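# Carry tube rack through self-closing door to desk

## Task

Move the tube rack from the counter, through the door that swings shut by itself, onto the desk. At the end the rack must stand upright on the desk with each tube seated all the way down in a hole, and the door must be closed. Neither the rack nor any tube may touch the floor (that is a failure). One or both robots may be used. The robots must release the rack and back away at the end, and no robot may tip over or be left leaning (that is a failure).

## Robot and tools

Robots: two identical Hello Robot Stretch 4 units, r1 and r2. Each has an omni-wheel base, a lift on a mast, a telescoping arm that reaches forward, a wrist with yaw, pitch and roll, and a two-finger gripper. Each is about 1.6 m tall and the base rim lies within 0.23 m of the base origin. Cameras per robot: rN_head_camera, rN_head_left_camera, rN_head_right_camera, rN_wrist_camera. Loose objects may sometimes get a small nudge.

Frames: the base frame sits on the floor under the base centre, x forward, y left, z up. hand_pose is reported in it and marks the point between the open fingertips; the printed value can be slightly wrong. The odometry frame is the base frame as it was at scene start. Each robot reports in its own frames, so relative positions between robots come only from images, lidar_m and wrist_depth_mm.

execute_actions(actions, cameras): actions is a list holding zero or one action. An action is an object keyed by robot name ("r1", "r2"); both robots can be commanded in one action and their motions start together. Per robot you may give "base", "joints", "pace", "contact_limits", or else "end_of_arm" on its own.
- base: exactly one key, a relative move from where the base last measured itself: translate_m (metres, forward positive, -2 to 2), strafe_m (metres, left positive, -2 to 2) or rotate_rad (radians, counter-clockwise positive, -3.2 to 3.2).
- joints: absolute joint targets by name. lift_m 0 to 1.2 m; arm_m 0 to 0.55 m extension; wrist_yaw_rad -1.134 to 4.276 (0 ahead, positive left, 3.14 folded back, above 3.4 the arm may block it); wrist_pitch_rad -1.117 to 4.259 (0 level, 1.57 pointing down); wrist_roll_rad -1.117 to 4.259 (0 fingers level, positive clockwise seen from behind); gripper_m -0.038 to 0.141 m fingertip gap (below 0 they squeeze each other). Out-of-range joint targets are clipped and flagged; other bad values or unknown keys reject the whole call with no motion.
- pace: "slow", "default", "fast", "max" (base up to 0.1/0.3/0.4/0.6 m/s and 1/2/3/4 rad/s; slower when the lift is raised above 0.2).
- contact_limits: {"arm_m": x}, x from 0 (gentlest) to 0.75, default 0.5; how hard the arm may push before halting.
- end_of_arm: "enable_torque" re-enables wrist/gripper motors that cut out.
A robot or joint left out may keep pushing toward an earlier target. An action runs at most 15 s. cameras selects images (omit or ["all"] for all, [] for none). To unfold the wrist at start, send lift_m 0.4 with wrist_yaw_rad 0.

wait(seconds 0 to 10) returns state and images with nothing new commanded. zoom_image(camera, region [x0,y0,x1,y1], at most 504x504 px) magnifies part of the latest full image. read_manual gives licence text only. finished_scene(scene) ends the scene irreversibly and reports success; the next scene's task follows. If a call reports a stop, later motion calls in that same reply are skipped.

Results: base_status and joint_status tell how each motion ended: "done", "off_target" (resting away from target, may still push), "contact_stop_at_<key>" (hit something; that part goes slack), "limit_stop_at_<name>" (built-in limit, e.g. own_body or tilt), "time_out", "torque_fault" (wrist motor limp until enable_torque). on_its_own lists what the call did not command; "held at" gives the held target. lidar_m: 12 distances in metres, 30-degree sectors counter-clockwise from straight ahead (4th left, 7th behind, 10th right); "-" means nothing seen or closer than 0.25 m; it misses glass, thin legs, much behind. wrist_depth_mm: 7x7 grid of median depths 100 to 2000 mm. base_odometry counts wheel turns (slip counts as travel); if turned_by_wheels and turned_by_imu differ by over about 0.1 rad, something was hit. base_tilt in degrees (forward and right positive) has a fixed bias up to 1.5. motor_effort is percent of max, peak in brackets; an off-rest effort suggests a load or a push. Gripper position and "done" do not prove a grasp; a firm squeeze shows in gripper effort.

Grasping: command a gap smaller than the object; lower values squeeze harder and pull it inward. If fingertips snag on a surface below, raise the lift.

Avoid: robots pressing into each other (a base in contact pushing further fails the run; no state line reports robot contact); carrying over 1 kg with arm_m above 0.2 while driving or turning, especially fast (tipping); steady hard pushes with a high gripper; tilt over 6 degrees (limit_stop_at_tilt); gripper tilted up and rolled (own-body stops); a level gripper holding over about 2 kg (torque fault). When both robots share a load, their travel can differ by up to about 3 cm per metre, which can twist the load and tip a robot.

Each tool is called after "Emit:" by a JSON object that holds its "method" and its "body", one argument or row to a line.

## Session

I'll start by looking at the scene.

Emit:
{"method": "execute_actions", "body": {
  "actions": []
}}

Scene clock: 0.00 s.
r1.base_odometry: x=+0.000 y=+0.000 heading=+0.000 (m, m, rad; r1's odometry frame)
r1.turned_by_wheels: +0.000 (rad since the last result)
r1.turned_by_imu: +0.000 (rad since the last result)
r1.base_tilt: forward=-0.3 right=+0.1 (deg)
r1.lidar_m: 1.08 0.82 0.62 0.58 0.67 0.96 2.61 1.15 1.36 1.34 1.45 1.11
r1.base_status: not commanded
r1.joint_positions: lift_m=+0.166 arm_m=+0.001 wrist_yaw_rad=+3.101 wrist_pitch_rad=-0.017 wrist_roll_rad=-0.006 gripper_m=+0.057
r1.joint_status: not commanded
r1.motor_effort: lift_m=+21 arm_m=+0 wrist_yaw_rad=+0 wrist_pitch_rad=-5 wrist_roll_rad=+1 gripper_m=-3 wheel_0=+0 wheel_1=+0 wheel_2=+0 (%)
r1.hand_pose: x=-0.1131 y=+0.0991 z=+0.3492 quat_wxyz=(+0.020, +0.009, -0.003, +1.000) (m; r1's base frame)
r1.wrist_depth_mm: - 140 - - - 1576 866 / - 115 147 - - 1537 866 / - 121 159 - - 1537 854 / 142 142 - - - 1499 866 / 1618 - - - - 1464 854 / 991 1160 202 1098 196 1229 842 / 715 798 820 - 842 798 809
r2.base_odometry: x=+0.000 y=+0.000 heading=+0.000 (m, m, rad; r2's odometry frame)
r2.turned_by_wheels: +0.000 (rad since the last result)
r2.turned_by_imu: +0.000 (rad since the last result)
r2.base_tilt: forward=-0.5 right=-0.6 (deg)
r2.lidar_m: 1.76 1.76 1.66 1.40 1.38 0.99 0.81 0.81 0.96 1.63 1.67 1.99
r2.base_status: not commanded
r2.joint_positions: lift_m=+0.208 arm_m=+0.001 wrist_yaw_rad=+3.064 wrist_pitch_rad=-0.015 wrist_roll_rad=+0.010 gripper_m=+0.057
r2.joint_status: not commanded
r2.motor_effort: lift_m=+21 arm_m=+0 wrist_yaw_rad=+0 wrist_pitch_rad=-6 wrist_roll_rad=+1 gripper_m=-3 wheel_0=+0 wheel_1=+0 wheel_2=+0 (%)
r2.hand_pose: x=-0.1087 y=+0.1094 z=+0.3909 quat_wxyz=(+0.039, +0.008, +0.005, +0.999) (m; r2's base frame)
r2.wrist_depth_mm: - 140 976 1060 1160 1281 1430 / - 131 960 1042 1160 1255 1430 / - 131 213 1042 1138 1308 1397 / 121 138 281 1025 1160 1281 1366 / 809 878 946 1025 1160 1281 1366 / 809 866 193 1042 211 1255 1366 / 809 831 917 144 1008 1078 1160
pictures: r1_head_camera, r1_head_left_camera, r1_head_right_camera, r1_wrist_camera, r2_head_camera, r2_head_left_camera, r2_head_right_camera, r2_wrist_camera
Images, in order (width x height): r1_head_camera 420x560, r1_head_left_camera 420x672, r1_head_right_camera 420x672, r1_wrist_camera 616x392, r2_head_camera 420x560, r2_head_left_camera 420x672, r2_head_right_camera 420x672, r2_wrist_camera 616x392.

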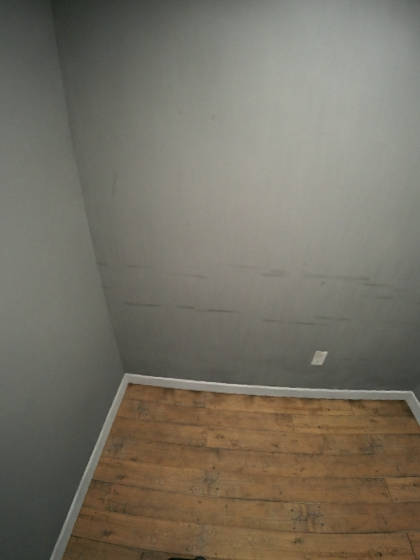

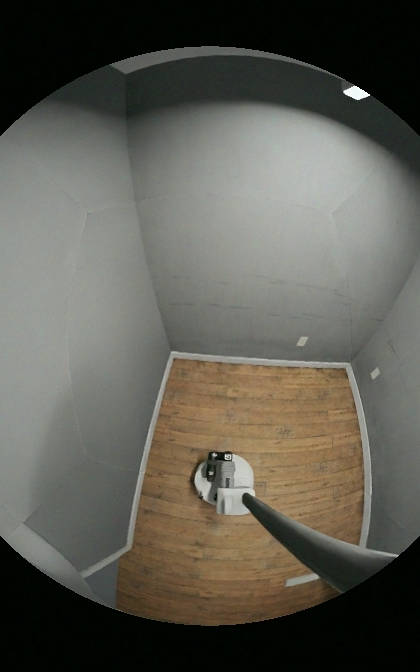

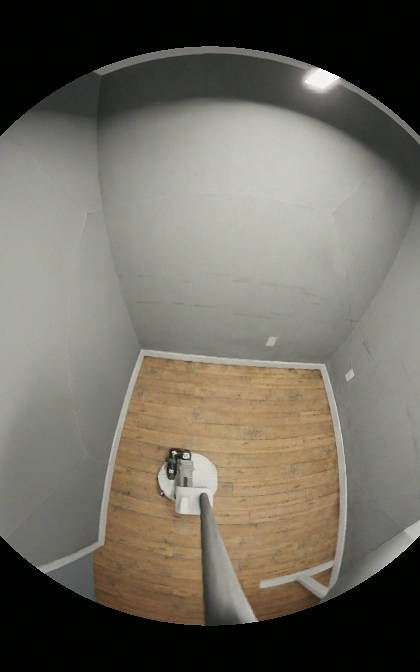

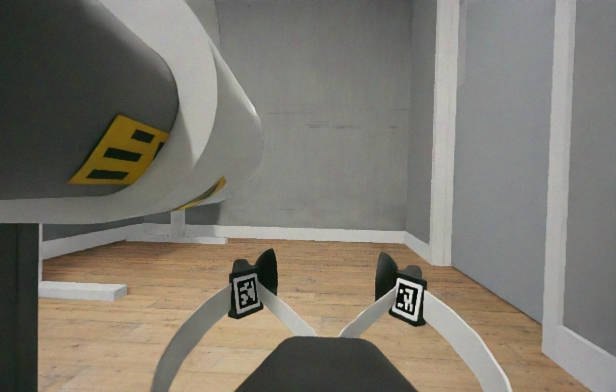

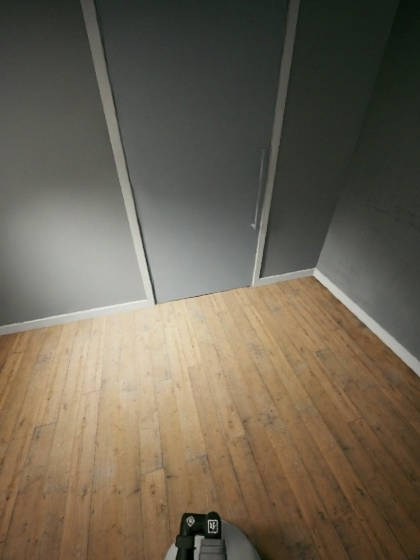

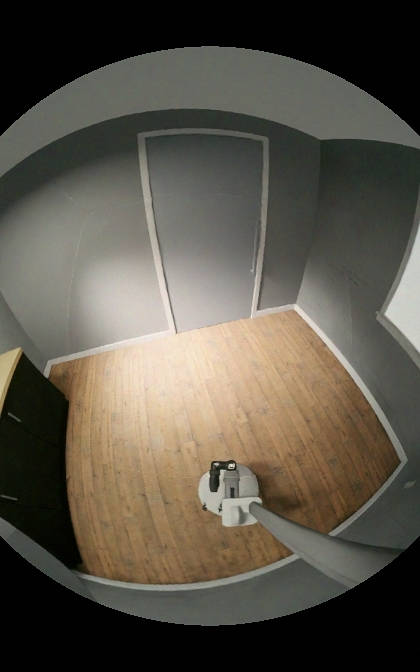

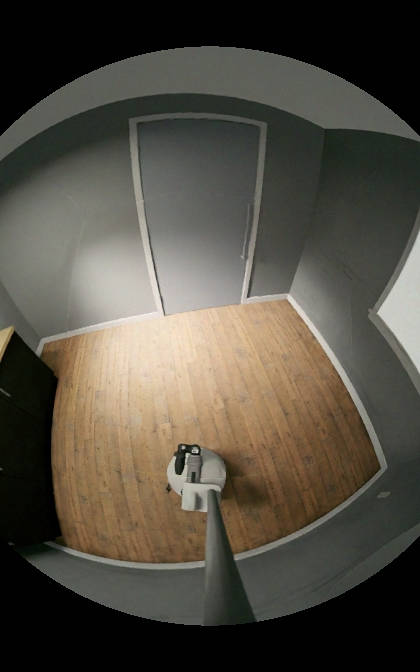

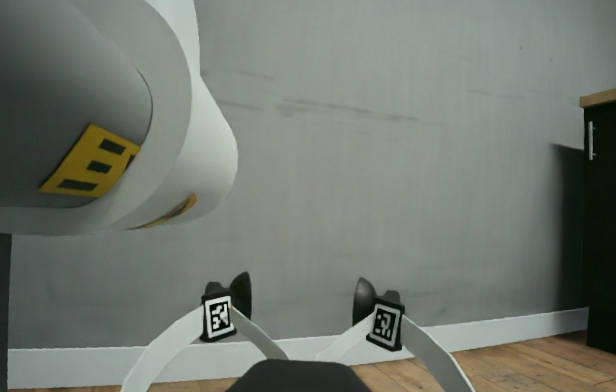

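Emit:
{"method": "zoom_image", "body": {
  "camera": "r2_head_camera",
  "region": [60, 0, 360, 330]
}}

Emit:
{"method": "zoom_image", "body": {
  "camera": "r2_head_left_camera",
  "region": [0, 300, 200, 600]
}}

Emit:
{"method": "zoom_image", "body": {
  "camera": "r1_wrist_camera",
  "region": [300, 0, 616, 392]
}}

Region (60, 0, 360, 330) of r2_head_camera's 420x560 image, scaled by 1.527, with more detail than that image has; it fills the left 458 columns of this view, and the rest is white.

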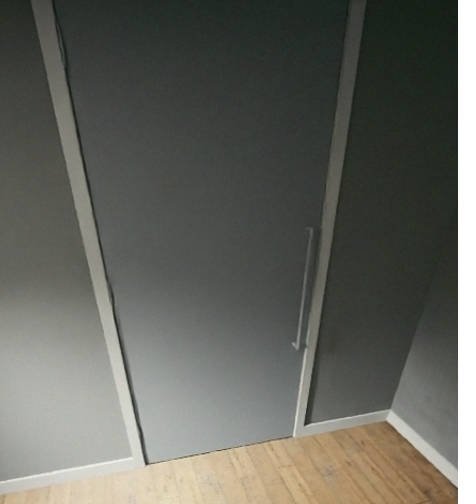

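Region (0, 300, 200, 600) of r2_head_left_camera's 420x672 image, scaled by 1.680, with more detail than that image has.

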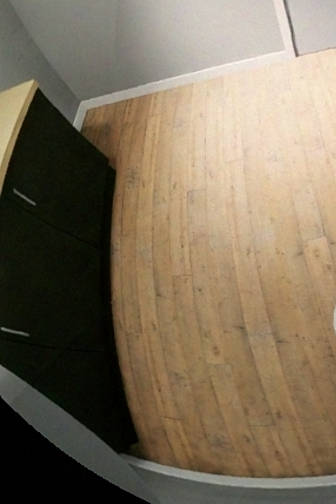

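Region (300, 0, 616, 392) of r1_wrist_camera's 616x392 image, scaled by 1.286; it fills the left 406 columns of this view, and the rest is white.

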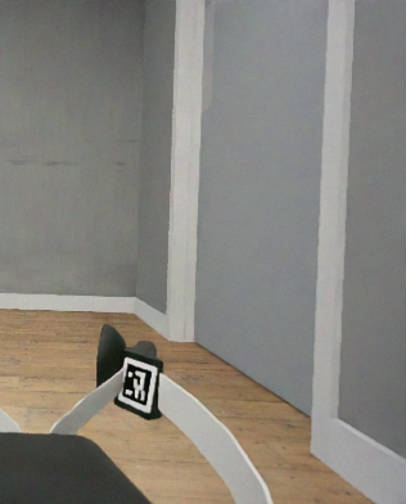

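Emit:
{"method": "execute_actions", "body": {
  "actions": [
    {"r1": {"base": {"rotate_rad": 3.05}, "pace": "fast"}, "r2": {"base": {"rotate_rad": 1.81}, "joints": {"lift_m": 0.85, "wrist_yaw_rad": 0}, "pace": "fast"}}
  ]
}}

Scene clock: 35.47 s.
r1.base_odometry: x=+0.000 y=+0.000 heading=+3.050 (m, m, rad; r1's odometry frame)
r1.turned_by_wheels: +3.050 (rad since the last result)
r1.turned_by_imu: +3.091 (rad since the last result)
r1.base_tilt: forward=-0.2 right=-0.1 (deg)
r1.lidar_m: 2.36 1.12 1.32 1.34 1.40 1.14 1.08 0.89 0.64 0.59 0.66 0.89
r1.base_status: done
r1.joint_positions: lift_m=+0.166 arm_m=+0.001 wrist_yaw_rad=+3.101 wrist_pitch_rad=-0.017 wrist_roll_rad=-0.006 gripper_m=+0.057
r1.joint_status: not commanded
r1.motor_effort: lift_m=+21(21) arm_m=+0(0) wrist_yaw_rad=-1(0) wrist_pitch_rad=-6(5) wrist_roll_rad=+1(1) gripper_m=-3(1) wheel_0=+0(10) wheel_1=+1(7) wheel_2=+2(10) (%)
r1.hand_pose: x=-0.1131 y=+0.0991 z=+0.3492 quat_wxyz=(+0.020, +0.009, -0.003, +1.000) (m; r1's base frame)
r1.wrist_depth_mm: - 140 1205 1229 1255 1229 1255 / - 115 147 1229 1229 1229 1281 / - 121 159 1229 1229 1229 1281 / 142 142 1205 1229 1229 1281 1281 / 1042 1229 1255 1255 1229 1229 1255 / 991 1160 201 1098 196 1255 1255 / 715 809 809 - 842 788 854
r2.base_odometry: x=+0.000 y=+0.000 heading=+1.809 (m, m, rad; r2's odometry frame)
r2.turned_by_wheels: +1.809 (rad since the last result)
r2.turned_by_imu: +1.837 (rad since the last result)
r2.base_tilt: forward=-0.6 right=-0.6 (deg)
r2.lidar_m: 1.39 1.26 0.89 0.82 0.84 1.16 1.72 1.74 1.90 1.76 1.83 1.48
r2.base_status: done
r2.joint_positions: lift_m=+0.850 arm_m=+0.001 wrist_yaw_rad=+0.000 wrist_pitch_rad=-0.015 wrist_roll_rad=+0.010 gripper_m=+0.057
r2.joint_status: all done
r2.motor_effort: lift_m=+25(24) arm_m=+0(0) wrist_yaw_rad=-1(4) wrist_pitch_rad=-5(6) wrist_roll_rad=+1(1) gripper_m=-1(3) wheel_0=-4(9) wheel_1=-2(13) wheel_2=-1(10) (%)
r2.hand_pose: x=+0.4606 y=-0.0873 z=+1.0320 quat_wxyz=(+1.000, +0.005, -0.007, +0.000) (m; r2's base frame)
r2.wrist_depth_mm: 1308 1756 1808 1921 1808 1863 1921 / 1366 1756 1808 1808 1808 1921 1863 / 1397 1808 1808 1863 1921 1863 1863 / 1397 1756 1808 1808 1863 1863 1863 / 1255 1229 1430 1576 1336 1863 1863 / 1138 1160 193 1182 211 1182 1229 / 1118 1118 1160 144 1182 1205 1205
pictures: r1_head_camera, r1_head_left_camera, r1_head_right_camera, r1_wrist_camera, r2_head_camera, r2_head_left_camera, r2_head_right_camera, r2_wrist_camera
Images, in order (width x height): r1_head_camera 420x560, r1_head_left_camera 420x672, r1_head_right_camera 420x672, r1_wrist_camera 616x392, r2_head_camera 420x560, r2_head_left_camera 420x672, r2_head_right_camera 420x672, r2_wrist_camera 616x392.

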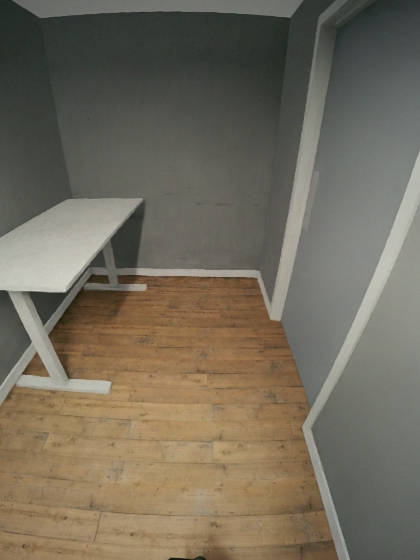

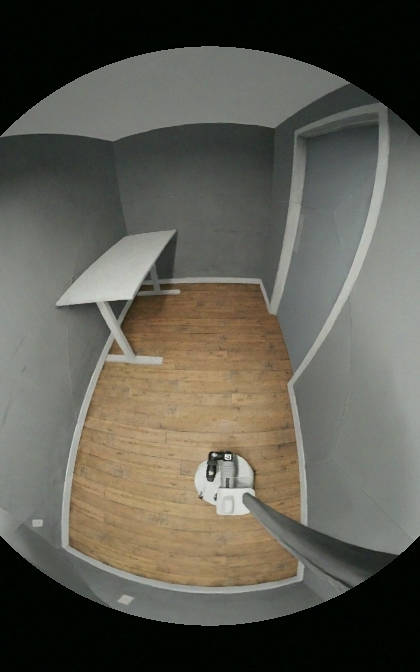

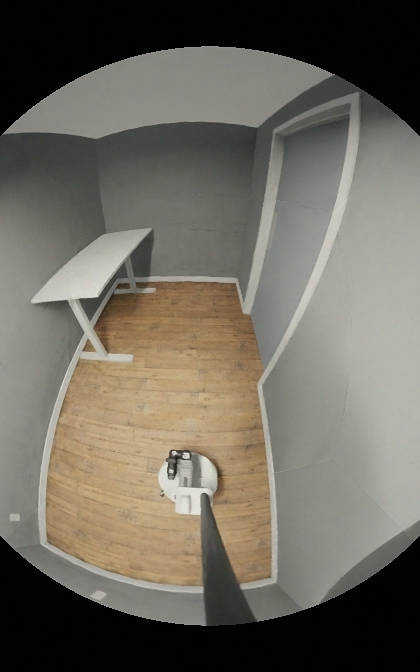

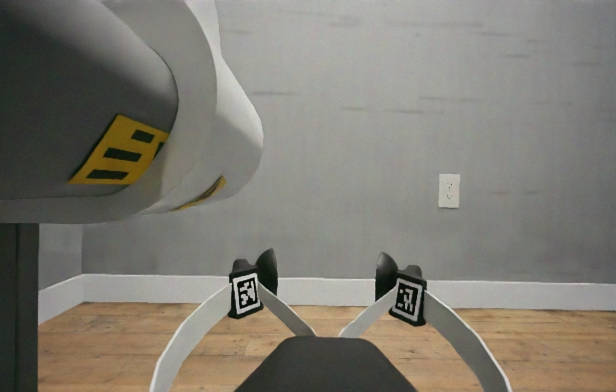

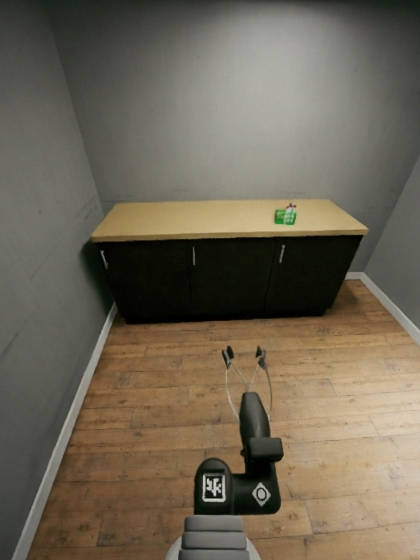

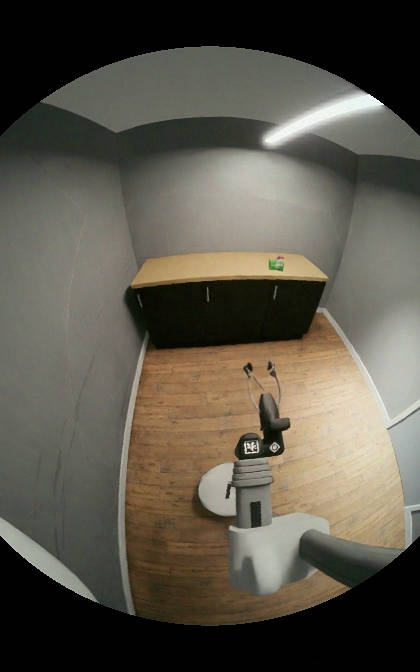

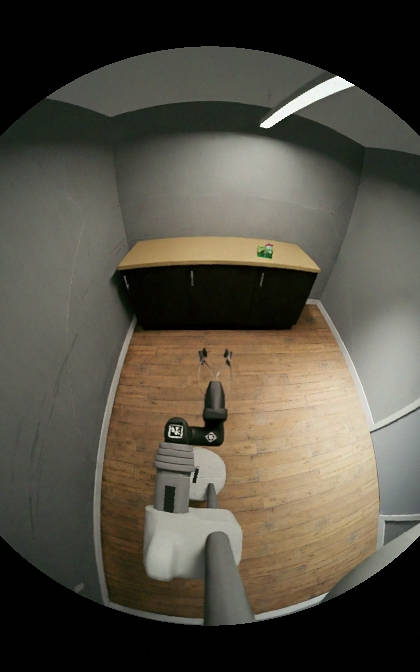

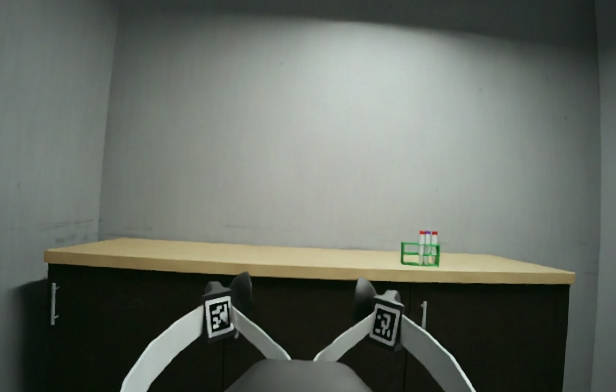

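Emit:
{"method": "zoom_image", "body": {
  "camera": "r2_wrist_camera",
  "region": [370, 210, 470, 290]
}}

Emit:
{"method": "zoom_image", "body": {
  "camera": "r2_head_camera",
  "region": [250, 185, 330, 245]
}}

Region (370, 210, 470, 290) of r2_wrist_camera's 616x392 image, scaled by 5.040; it fills the top 403 rows of this view, and the rest is white.

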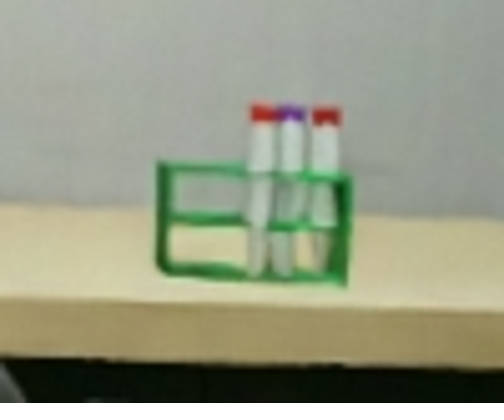

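Region (250, 185, 330, 245) of r2_head_camera's 420x560 image, scaled by 6.300, with more detail than that image has; it fills the top 378 rows of this view, and the rest is white.

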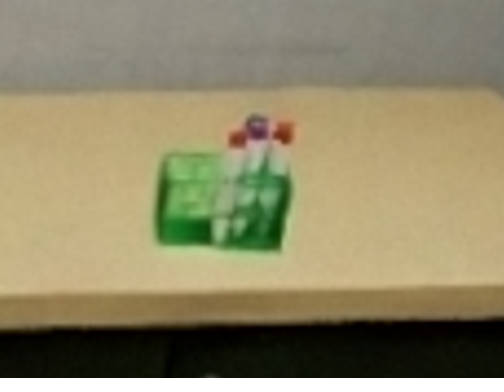

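Emit:
{"method": "execute_actions", "body": {
  "actions": [
    {"r1": {"base": {"translate_m": 1.38}, "pace": "max"}, "r2": {"base": {"translate_m": 0.85}, "joints": {"lift_m": 1.15, "wrist_pitch_rad": 0.6, "gripper_m": 0.13}, "pace": "max"}}
  ],
  "cameras": ["r1_head_camera", "r1_head_right_camera", "r2_head_camera", "r2_wrist_camera"]
}}

Scene clock: 91.97 s.
r1.base_odometry: x=-1.374 y=+0.126 heading=+3.050 (m, m, rad; r1's odometry frame)
r1.turned_by_wheels: +0.000 (rad since the last result)
r1.turned_by_imu: -0.005 (rad since the last result)
r1.base_tilt: forward=-0.3 right=-0.1 (deg)
r1.lidar_m: 1.22 0.90 0.62 0.59 0.63 1.96 2.47 0.88 0.69 0.66 0.70 0.85
r1.base_status: done
r1.joint_positions: lift_m=+0.166 arm_m=+0.001 wrist_yaw_rad=+3.101 wrist_pitch_rad=-0.017 wrist_roll_rad=-0.006 gripper_m=+0.057
r1.joint_status: not commanded
r1.motor_effort: lift_m=+21(21) arm_m=+0(0) wrist_yaw_rad=+0(2) wrist_pitch_rad=-6(5) wrist_roll_rad=-1(1) gripper_m=-4(6) wheel_0=+0(6) wheel_1=+0(8) wheel_2=+1(15) (%)
r1.hand_pose: x=-0.1131 y=+0.0991 z=+0.3492 quat_wxyz=(+0.020, +0.009, -0.003, +1.000) (m; r1's base frame)
r1.wrist_depth_mm: - 140 - - - - 1808 / - 115 147 - - - 1756 / - 121 158 - - - 1756 / 142 142 - - - - 1708 / 1025 1537 - - - - 1756 / 976 1182 202 1118 196 1255 1281 / 715 788 820 - 831 778 866
r2.base_odometry: x=-0.201 y=+0.826 heading=+1.810 (m, m, rad; r2's odometry frame)
r2.turned_by_wheels: +0.000 (rad since the last result)
r2.turned_by_imu: +0.002 (rad since the last result)
r2.base_tilt: forward=-0.6 right=-0.7 (deg)
r2.lidar_m: 0.56 0.57 0.76 0.86 0.91 1.23 2.57 2.59 1.82 1.72 0.86 0.59
r2.base_status: done
r2.joint_positions: lift_m=+1.150 arm_m=+0.001 wrist_yaw_rad=+0.000 wrist_pitch_rad=+0.602 wrist_roll_rad=+0.010 gripper_m=+0.130
r2.joint_status: all done
r2.motor_effort: lift_m=+24(29) arm_m=+0(0) wrist_yaw_rad=+2(1) wrist_pitch_rad=-4(5) wrist_roll_rad=+1(1) gripper_m=+1(0) wheel_0=+2(9) wheel_1=+3(10) wheel_2=+1(10) (%)
r2.hand_pose: x=+0.4100 y=-0.0874 z=+1.1645 quat_wxyz=(+0.955, +0.005, +0.296, -0.001) (m; r2's base frame)
r2.wrist_depth_mm: 854 854 854 866 866 866 878 / 904 917 917 931 946 917 931 / 976 976 976 991 976 1008 1008 / 732 750 768 768 798 809 831 / 597 609 615 634 647 627 585 / 500 484 508 530 517 525 539 / 549 549 549 149 564 569 580
pictures: r1_head_camera, r1_head_right_camera, r2_head_camera, r2_wrist_camera
Images, in order (width x height): r1_head_camera 420x560, r1_head_right_camera 420x672, r2_head_camera 420x560, r2_wrist_camera 616x392.

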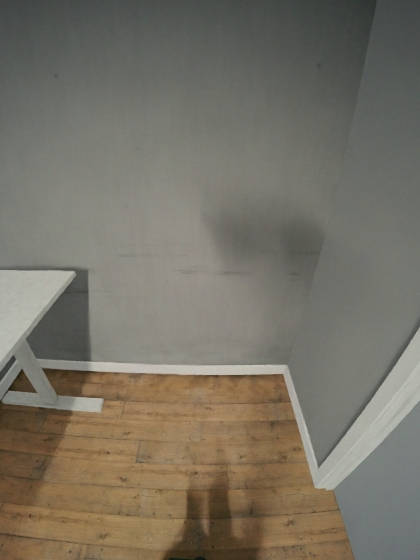

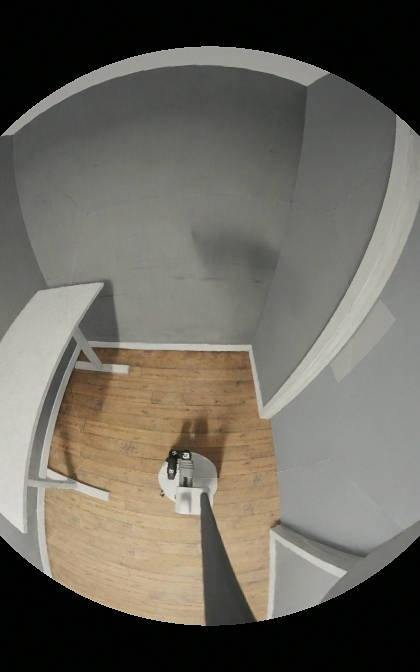

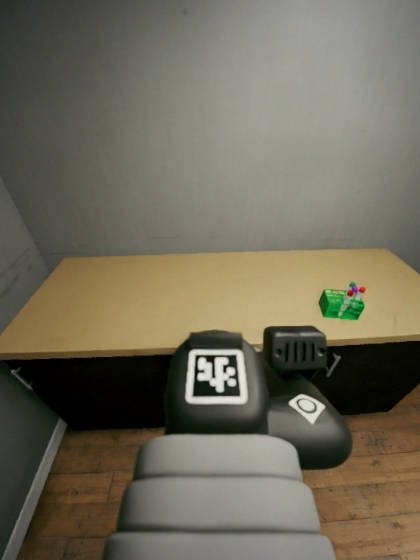

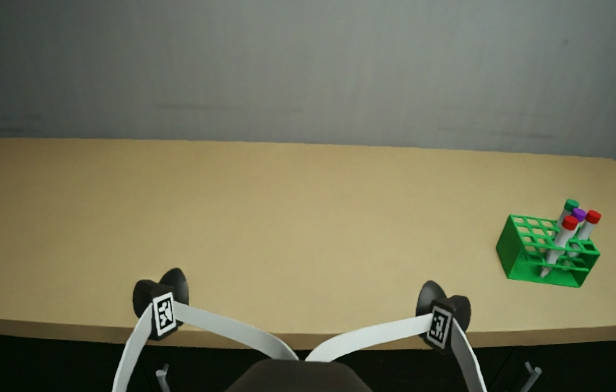

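Emit:
{"method": "zoom_image", "body": {
  "camera": "r2_wrist_camera",
  "region": [476, 180, 616, 300]
}}

Emit:
{"method": "zoom_image", "body": {
  "camera": "r2_head_camera",
  "region": [300, 270, 390, 340]
}}

Region (476, 180, 616, 300) of r2_wrist_camera's 616x392 image, scaled by 3.600; it fills the top 432 rows of this view, and the rest is white.

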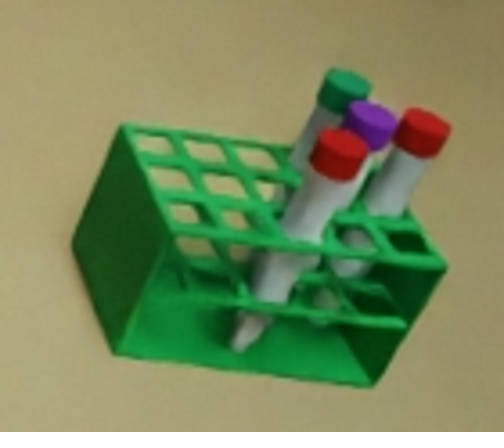

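Region (300, 270, 390, 340) of r2_head_camera's 420x560 image, scaled by 5.600, with more detail than that image has.

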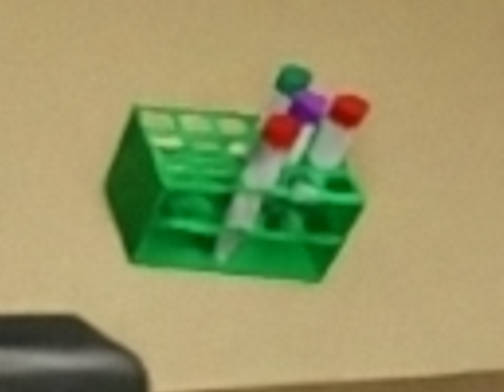

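Emit:
{"method": "execute_actions", "body": {
  "actions": [
    {"r1": {"base": {"translate_m": 0.08}, "pace": "fast"}, "r2": {"base": {"rotate_rad": -0.215}, "joints": {"lift_m": 0.87, "wrist_pitch_rad": 0.28, "gripper_m": 0.141}, "pace": "fast"}}
  ],
  "cameras": []
}}

Emit:
{"method": "execute_actions", "body": {
  "actions": [
    {"r1": {"base": {"rotate_rad": -1.55}, "pace": "fast"}, "r2": {"base": {"strafe_m": -0.24}, "pace": "fast"}}
  ],
  "cameras": ["r1_head_camera", "r1_head_right_camera", "r2_head_camera", "r2_wrist_camera"]
}}

Scene clock: 165.07 s.
r1.base_odometry: x=-1.454 y=+0.133 heading=+3.050 (m, m, rad; r1's odometry frame)
r1.turned_by_wheels: +0.000 (rad since the last result)
r1.turned_by_imu: -0.001 (rad since the last result)
r1.base_tilt: forward=-0.3 right=+0.1 (deg)
r1.lidar_m: 1.14 0.88 0.62 0.59 0.62 1.92 2.56 0.87 0.70 0.65 0.70 0.83
r1.base_status: done
r1.joint_positions: lift_m=+0.166 arm_m=+0.001 wrist_yaw_rad=+3.101 wrist_pitch_rad=-0.017 wrist_roll_rad=-0.006 gripper_m=+0.057
r1.joint_status: not commanded
r1.motor_effort: lift_m=+21(21) arm_m=+0(0) wrist_yaw_rad=+1(1) wrist_pitch_rad=-5(5) wrist_roll_rad=-2(1) gripper_m=-4(5) wheel_0=+0(5) wheel_1=+1(6) wheel_2=+1(11) (%)
r1.hand_pose: x=-0.1131 y=+0.0991 z=+0.3492 quat_wxyz=(+0.020, +0.009, -0.003, +1.000) (m; r1's base frame)
r1.wrist_depth_mm: - 140 - - - - 1708 / - 115 147 - - - 1863 / - 121 159 - - - 1756 / 142 142 - - - - 1708 / 1042 1576 - - - - 1756 / 976 1160 202 1160 196 1255 1281 / 715 798 820 - 842 788 866
r2.base_odometry: x=-0.201 y=+0.826 heading=+1.596 (m, m, rad; r2's odometry frame)
r2.turned_by_wheels: -0.214 (rad since the last result)
r2.turned_by_imu: -0.216 (rad since the last result)
r2.base_tilt: forward=-0.5 right=-0.6 (deg)
r2.lidar_m: 0.55 0.56 0.63 0.86 0.87 1.02 1.80 2.53 2.02 1.73 1.14 0.65
r2.base_status: done
r2.joint_positions: lift_m=+0.870 arm_m=+0.001 wrist_yaw_rad=+0.000 wrist_pitch_rad=+0.282 wrist_roll_rad=+0.010 gripper_m=+0.141
r2.joint_status: all done
r2.motor_effort: lift_m=+15(20) arm_m=+0(0) wrist_yaw_rad=+1(1) wrist_pitch_rad=-7(13) wrist_roll_rad=+1(1) gripper_m=+0(5) wheel_0=+5(4) wheel_1=+4(3) wheel_2=+2(5) (%)
r2.hand_pose: x=+0.4492 y=-0.0874 z=+0.9682 quat_wxyz=(+0.990, +0.005, +0.141, -0.001) (m; r2's base frame)
r2.wrist_depth_mm: 788 831 891 917 976 1042 1098 / 820 866 891 960 1008 1118 1160 / 842 878 931 1008 1060 1118 1229 / 585 609 640 676 621 569 788 / 379 394 413 427 436 466 500 / 338 207 370 427 439 496 544 / 370 389 413 144 484 521 574
pictures: none
No camera images: the call's "cameras" was empty. Leave "cameras" out to get every camera's image.

Scene clock: 166.93 s.
r1.base_odometry: x=-1.454 y=+0.133 heading=+1.500 (m, m, rad; r1's odometry frame)
r1.turned_by_wheels: -1.550 (rad since the last result)
r1.turned_by_imu: -1.571 (rad since the last result)
r1.base_tilt: forward=-0.3 right=+0.1 (deg)
r1.lidar_m: 0.66 0.69 0.85 1.13 0.86 0.63 0.59 0.63 1.98 2.37 0.85 0.70
r1.base_status: done
r1.joint_positions: lift_m=+0.166 arm_m=+0.001 wrist_yaw_rad=+3.101 wrist_pitch_rad=-0.017 wrist_roll_rad=-0.006 gripper_m=+0.057
r1.joint_status: not commanded
r1.motor_effort: lift_m=+21(21) arm_m=+0(0) wrist_yaw_rad=-1(1) wrist_pitch_rad=-6(6) wrist_roll_rad=-1(1) gripper_m=-4(2) wheel_0=+1(10) wheel_1=+0(9) wheel_2=-1(7) (%)
r1.hand_pose: x=-0.1131 y=+0.0991 z=+0.3492 quat_wxyz=(+0.020, +0.009, -0.003, +1.000) (m; r1's base frame)
r1.wrist_depth_mm: - 140 1042 1118 1098 1078 1060 / - 115 147 1464 1499 1537 1336 / - 121 159 1499 1499 1499 1336 / 142 142 1537 1537 1499 1537 1308 / 1537 1537 1537 1499 1537 1537 1366 / 991 1098 201 1118 196 1255 1182 / 715 778 809 - 842 788 854
r2.base_odometry: x=+0.039 y=+0.832 heading=+1.596 (m, m, rad; r2's odometry frame)
r2.turned_by_wheels: +0.000 (rad since the last result)
r2.turned_by_imu: -0.001 (rad since the last result)
r2.base_tilt: forward=-0.5 right=-0.6 (deg)
r2.lidar_m: 0.61 0.60 0.73 1.10 1.10 1.26 2.26 2.47 1.74 1.51 1.49 0.72
r2.base_status: done
r2.joint_positions: lift_m=+0.870 arm_m=+0.001 wrist_yaw_rad=+0.000 wrist_pitch_rad=+0.282 wrist_roll_rad=+0.010 gripper_m=+0.141
r2.joint_status: not commanded
r2.motor_effort: lift_m=+15(15) arm_m=+0(0) wrist_yaw_rad=+1(0) wrist_pitch_rad=-6(7) wrist_roll_rad=+1(1) gripper_m=+2(0) wheel_0=+3(13) wheel_1=+1(12) wheel_2=+1(0) (%)
r2.hand_pose: x=+0.4492 y=-0.0874 z=+0.9682 quat_wxyz=(+0.990, +0.005, +0.141, -0.001) (m; r2's base frame)
r2.wrist_depth_mm: 842 878 931 976 1042 1098 1182 / 854 917 960 1025 1078 1160 1229 / 891 931 991 1042 1138 1205 1308 / 580 609 640 569 707 750 1336 / 392 413 439 466 500 539 597 / 415 206 462 504 525 580 640 / 436 455 484 144 564 621 683
pictures: r1_head_camera, r1_head_right_camera, r2_head_camera, r2_wrist_camera
Images, in order (width x height): r1_head_camera 420x560, r1_head_right_camera 420x672, r2_head_camera 420x560, r2_wrist_camera 616x392.

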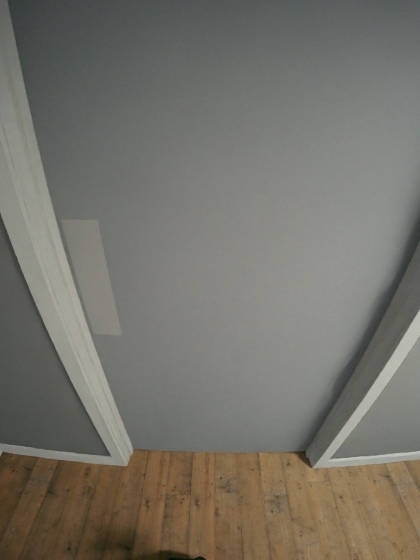

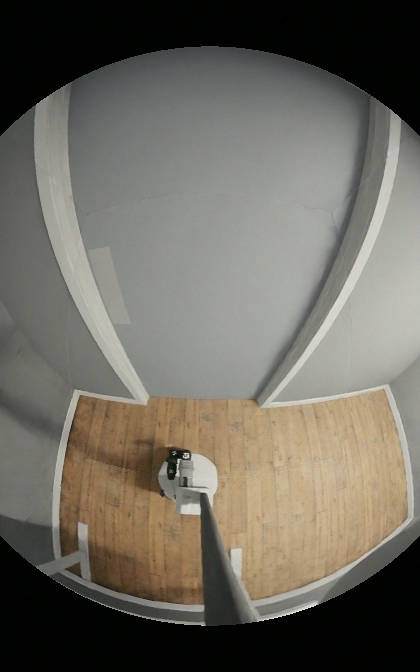

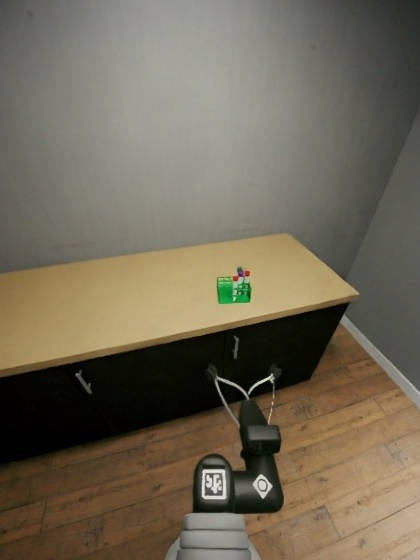

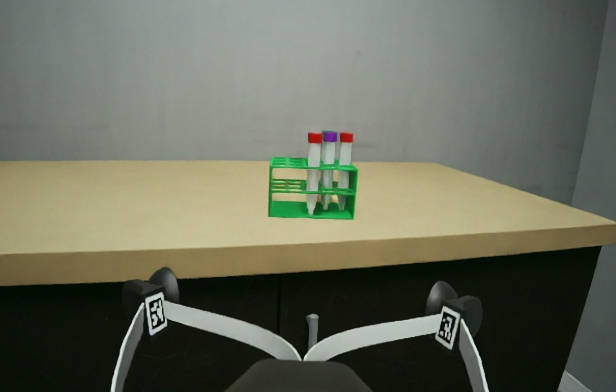

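Emit:
{"method": "zoom_image", "body": {
  "camera": "r2_wrist_camera",
  "region": [240, 110, 400, 240]
}}

Region (240, 110, 400, 240) of r2_wrist_camera's 616x392 image, scaled by 3.150; it fills the top 410 rows of this view, and the rest is white.

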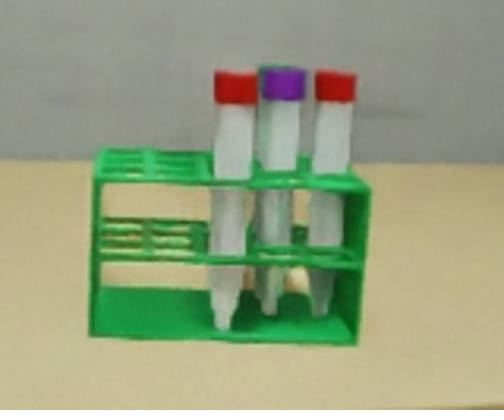

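Emit:
{"method": "zoom_image", "body": {
  "camera": "r1_head_camera",
  "region": [60, 400, 380, 560]
}}

Region (60, 400, 380, 560) of r1_head_camera's 420x560 image, scaled by 1.575, with more detail than that image has.

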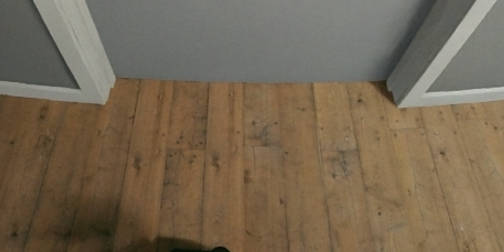

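Emit:
{"method": "execute_actions", "body": {
  "actions": [
    {"r1": {"base": {"strafe_m": 0.1}, "pace": "fast"}, "r2": {"joints": {"lift_m": 0.853, "arm_m": 0.2}, "pace": "default"}}
  ],
  "cameras": ["r1_head_camera", "r2_head_camera", "r2_wrist_camera"]
}}

Scene clock: 200.33 s.
r1.base_odometry: x=-1.554 y=+0.140 heading=+1.500 (m, m, rad; r1's odometry frame)
r1.turned_by_wheels: +0.000 (rad since the last result)
r1.turned_by_imu: -0.001 (rad since the last result)
r1.base_tilt: forward=-0.4 right=+0.0 (deg)
r1.lidar_m: 0.66 0.66 0.86 1.03 0.87 0.61 0.59 0.63 1.98 2.35 0.92 0.70
r1.base_status: done
r1.joint_positions: lift_m=+0.166 arm_m=+0.001 wrist_yaw_rad=+3.101 wrist_pitch_rad=-0.017 wrist_roll_rad=-0.006 gripper_m=+0.057
r1.joint_status: not commanded
r1.motor_effort: lift_m=+21(21) arm_m=+0(1) wrist_yaw_rad=+0(2) wrist_pitch_rad=-6(5) wrist_roll_rad=+1(0) gripper_m=-3(3) wheel_0=+2(12) wheel_1=-2(10) wheel_2=+0(0) (%)
r1.hand_pose: x=-0.1131 y=+0.0991 z=+0.3492 quat_wxyz=(+0.020, +0.009, -0.003, +1.000) (m; r1's base frame)
r1.wrist_depth_mm: - 140 1025 1098 1098 1078 1098 / - 115 147 1499 1499 1464 1255 / - 121 158 1499 1499 1537 1255 / 142 142 1499 1537 1537 1537 1255 / 1499 1499 1537 1499 1537 1499 1255 / 976 1078 200 1118 196 1182 1160 / 715 809 809 - 842 798 854
r2.base_odometry: x=+0.039 y=+0.832 heading=+1.596 (m, m, rad; r2's odometry frame)
r2.turned_by_wheels: +0.000 (rad since the last result)
r2.turned_by_imu: +0.002 (rad since the last result)
r2.base_tilt: forward=-0.5 right=-0.6 (deg)
r2.lidar_m: 0.60 0.58 0.70 1.10 1.10 1.30 2.27 2.49 1.76 1.48 1.50 0.72
r2.base_status: not commanded
r2.joint_positions: lift_m=+0.853 arm_m=+0.199 wrist_yaw_rad=+0.000 wrist_pitch_rad=+0.282 wrist_roll_rad=+0.010 gripper_m=+0.141
r2.joint_status: all done
r2.motor_effort: lift_m=+14(14) arm_m=+8(9) wrist_yaw_rad=+0(0) wrist_pitch_rad=-6(6) wrist_roll_rad=+1(1) gripper_m=+1(1) wheel_0=+3(3) wheel_1=+1(1) wheel_2=+1(1) (%)
r2.hand_pose: x=+0.6465 y=-0.0874 z=+0.9514 quat_wxyz=(+0.990, +0.005, +0.141, -0.001) (m; r2's base frame)
r2.wrist_depth_mm: 676 715 768 809 866 904 960 / 707 750 788 842 878 931 1008 / 732 768 820 854 931 991 1060 / 525 544 517 364 564 668 1098 / 338 355 362 368 377 399 407 / 252 205 268 276 279 303 327 / 220 232 247 144 315 347 382
pictures: r1_head_camera, r2_head_camera, r2_wrist_camera
Images, in order (width x height): r1_head_camera 420x560, r2_head_camera 420x560, r2_wrist_camera 616x392.

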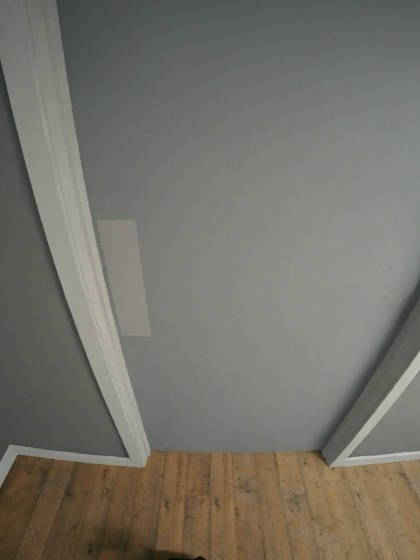

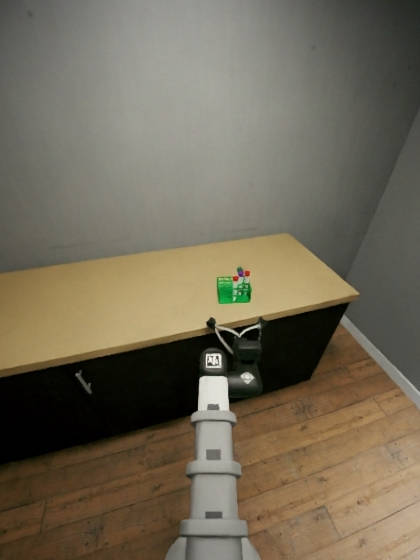

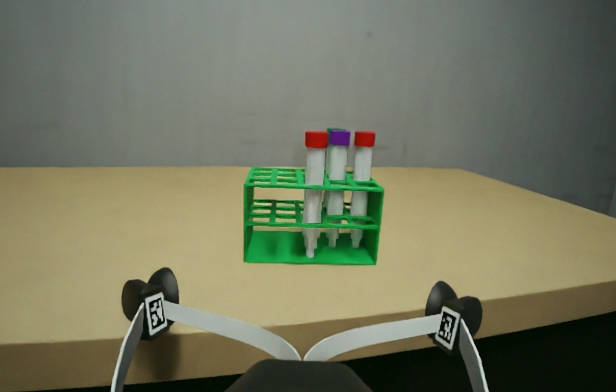

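Emit:
{"method": "zoom_image", "body": {
  "camera": "r2_wrist_camera",
  "region": [110, 110, 510, 392]
}}

Region (110, 110, 510, 392) of r2_wrist_camera's 616x392 image, scaled by 1.260; it fills the top 355 rows of this view, and the rest is white.

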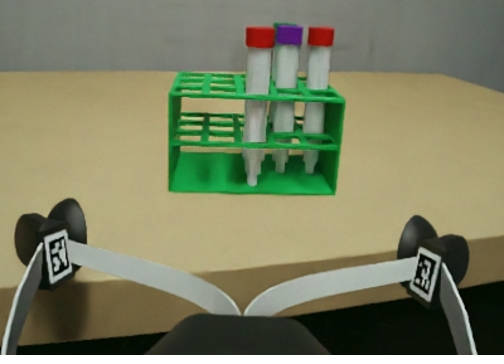

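Emit:
{"method": "execute_actions", "body": {
  "actions": [
    {"r1": {"base": {"translate_m": 0.40}, "pace": "fast"}, "r2": {"base": {"strafe_m": -0.006}, "joints": {"lift_m": 0.861, "arm_m": 0.315}, "pace": "slow"}}
  ],
  "cameras": ["r1_head_right_camera", "r2_head_camera", "r2_wrist_camera"]
}}

Scene clock: 217.07 s.
r1.base_odometry: x=-1.526 y=+0.539 heading=+1.500 (m, m, rad; r1's odometry frame)
r1.turned_by_wheels: +0.000 (rad since the last result)
r1.turned_by_imu: -0.002 (rad since the last result)
r1.base_tilt: forward=-0.4 right=+0.1 (deg)
r1.lidar_m: 0.25 0.29 0.34 0.83 1.09 1.04 0.99 1.03 2.54 0.86 0.42 0.26
r1.base_status: done
r1.joint_positions: lift_m=+0.166 arm_m=+0.001 wrist_yaw_rad=+3.101 wrist_pitch_rad=-0.017 wrist_roll_rad=-0.006 gripper_m=+0.057
r1.joint_status: not commanded
r1.motor_effort: lift_m=+21(21) arm_m=-1(0) wrist_yaw_rad=+0(1) wrist_pitch_rad=-6(5) wrist_roll_rad=+0(2) gripper_m=-3(3) wheel_0=-3(5) wheel_1=-1(7) wheel_2=+1(11) (%)
r1.hand_pose: x=-0.1131 y=+0.0991 z=+0.3492 quat_wxyz=(+0.020, +0.009, -0.003, +1.000) (m; r1's base frame)
r1.wrist_depth_mm: - 140 1118 1281 1281 1255 1281 / - 115 147 1863 1808 1708 1397 / - 121 159 1921 1921 1756 1366 / 142 142 1537 1863 1921 1756 1366 / 1576 1921 1983 - 1863 1756 1336 / 991 1182 201 1118 196 1255 1205 / 715 809 820 - 842 788 866
r2.base_odometry: x=+0.044 y=+0.832 heading=+1.596 (m, m, rad; r2's odometry frame)
r2.turned_by_wheels: +0.000 (rad since the last result)
r2.turned_by_imu: +0.002 (rad since the last result)
r2.base_tilt: forward=-0.5 right=-0.6 (deg)
r2.lidar_m: 0.60 0.61 0.72 1.10 1.12 1.29 2.29 2.46 1.75 1.50 1.48 0.73
r2.base_status: done
r2.joint_positions: lift_m=+0.861 arm_m=+0.313 wrist_yaw_rad=+0.000 wrist_pitch_rad=+0.282 wrist_roll_rad=+0.010 gripper_m=+0.141
r2.joint_status: all done
r2.motor_effort: lift_m=+25(26) arm_m=+8(10) wrist_yaw_rad=+0(0) wrist_pitch_rad=-5(5) wrist_roll_rad=+1(1) gripper_m=+2(1) wheel_0=+4(12) wheel_1=-4(4) wheel_2=+0(1) (%)
r2.hand_pose: x=+0.7615 y=-0.0874 z=+0.9585 quat_wxyz=(+0.990, +0.005, +0.141, -0.001) (m; r2's base frame)
r2.wrist_depth_mm: 597 627 654 707 741 788 842 / 621 647 683 732 768 820 866 / 640 676 715 750 809 866 904 / 544 569 597 252 585 699 960 / 355 368 285 243 268 418 427 / 262 206 250 254 239 283 300 / 213 215 222 144 229 224 240
pictures: r1_head_right_camera, r2_head_camera, r2_wrist_camera
Images, in order (width x height): r1_head_right_camera 420x672, r2_head_camera 420x560, r2_wrist_camera 616x392.

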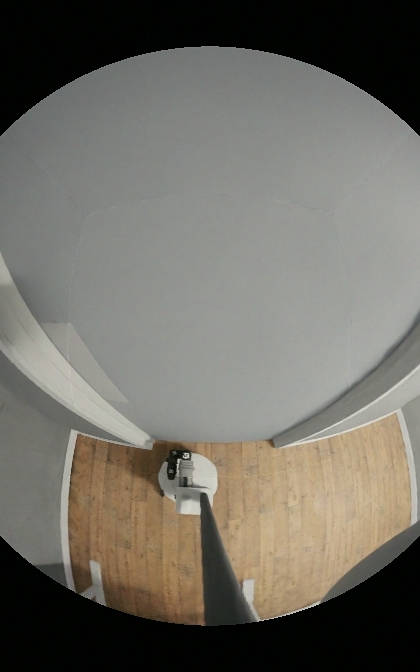

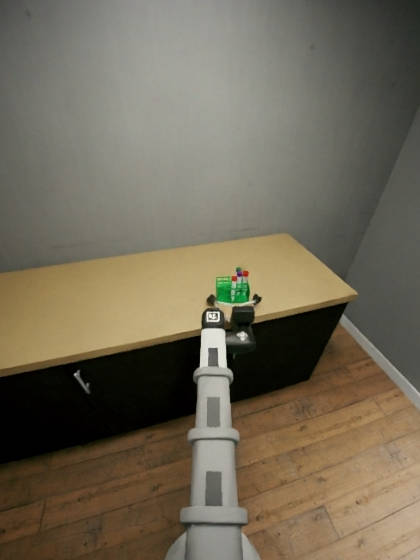

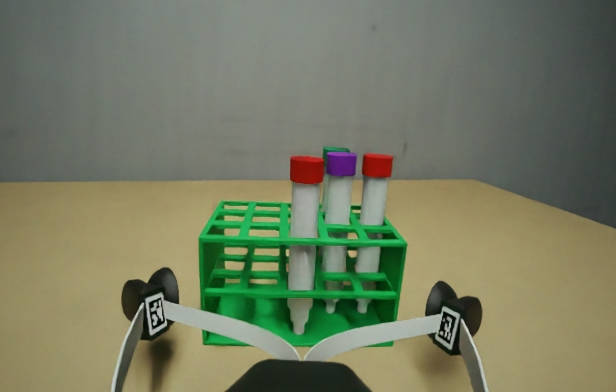

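Emit:
{"method": "execute_actions", "body": {
  "actions": [
    {"r1": {"base": {"translate_m": 0.12}, "pace": "slow"}, "r2": {"joints": {"lift_m": 0.866, "arm_m": 0.34}, "pace": "slow"}}
  ],
  "cameras": ["r1_head_right_camera", "r2_wrist_camera"]
}}

Scene clock: 226.57 s.
r1.base_odometry: x=-1.517 y=+0.659 heading=+1.500 (m, m, rad; r1's odometry frame)
r1.turned_by_wheels: +0.000 (rad since the last result)
r1.turned_by_imu: -0.001 (rad since the last result)
r1.base_tilt: forward=-0.3 right=+0.0 (deg)
r1.lidar_m: - 0.25 0.27 0.31 1.08 1.16 1.12 1.20 2.71 0.69 0.27 0.25
r1.base_status: done
r1.joint_positions: lift_m=+0.166 arm_m=+0.001 wrist_yaw_rad=+3.101 wrist_pitch_rad=-0.018 wrist_roll_rad=-0.006 gripper_m=+0.057
r1.joint_status: not commanded
r1.motor_effort: lift_m=+21(21) arm_m=+0(0) wrist_yaw_rad=+1(1) wrist_pitch_rad=-6(5) wrist_roll_rad=-1(0) gripper_m=-5(2) wheel_0=+3(8) wheel_1=+2(4) wheel_2=-2(6) (%)
r1.hand_pose: x=-0.1131 y=+0.0991 z=+0.3492 quat_wxyz=(+0.020, +0.009, -0.003, +1.000) (m; r1's base frame)
r1.wrist_depth_mm: - 140 1255 1366 - 1863 1336 / - 115 147 1808 1661 1661 1397 / - 121 158 - - 1808 1366 / 142 142 1576 - - 1921 1366 / 1618 - 1983 - - 1808 1366 / 960 1205 201 1118 196 1255 1229 / 715 809 809 - 842 788 878
r2.base_odometry: x=+0.044 y=+0.832 heading=+1.596 (m, m, rad; r2's odometry frame)
r2.turned_by_wheels: +0.000 (rad since the last result)
r2.turned_by_imu: +0.002 (rad since the last result)
r2.base_tilt: forward=-0.5 right=-0.6 (deg)
r2.lidar_m: 0.61 0.60 0.73 1.11 1.10 1.31 2.27 2.47 1.75 1.47 1.48 0.74
r2.base_status: not commanded
r2.joint_positions: lift_m=+0.866 arm_m=+0.338 wrist_yaw_rad=+0.000 wrist_pitch_rad=+0.282 wrist_roll_rad=+0.010 gripper_m=+0.141
r2.joint_status: all done
r2.motor_effort: lift_m=+25(24) arm_m=+8(8) wrist_yaw_rad=-1(1) wrist_pitch_rad=-6(6) wrist_roll_rad=+1(1) gripper_m=+2(1) wheel_0=+4(4) wheel_1=-4(4) wheel_2=+0(0) (%)
r2.hand_pose: x=+0.7865 y=-0.0874 z=+0.9635 quat_wxyz=(+0.990, +0.005, +0.141, -0.001) (m; r2's base frame)
r2.wrist_depth_mm: 580 609 640 683 723 759 809 / 591 621 668 699 750 809 842 / 621 647 691 732 788 820 891 / 564 591 609 225 554 715 931 / 366 382 249 224 242 430 442 / 271 206 220 238 228 291 309 / 220 222 224 144 228 230 242
pictures: r1_head_right_camera, r2_wrist_camera
Images, in order (width x height): r1_head_right_camera 420x672, r2_wrist_camera 616x392.

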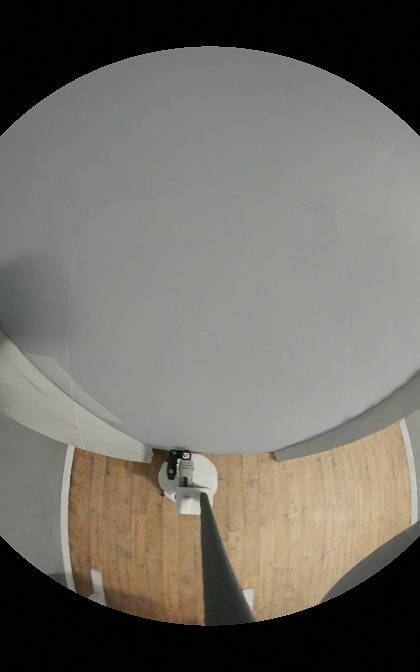

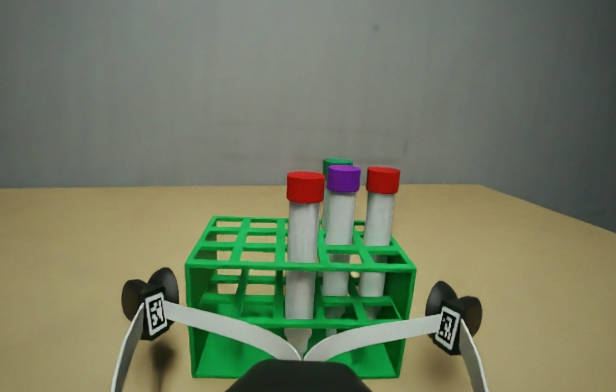

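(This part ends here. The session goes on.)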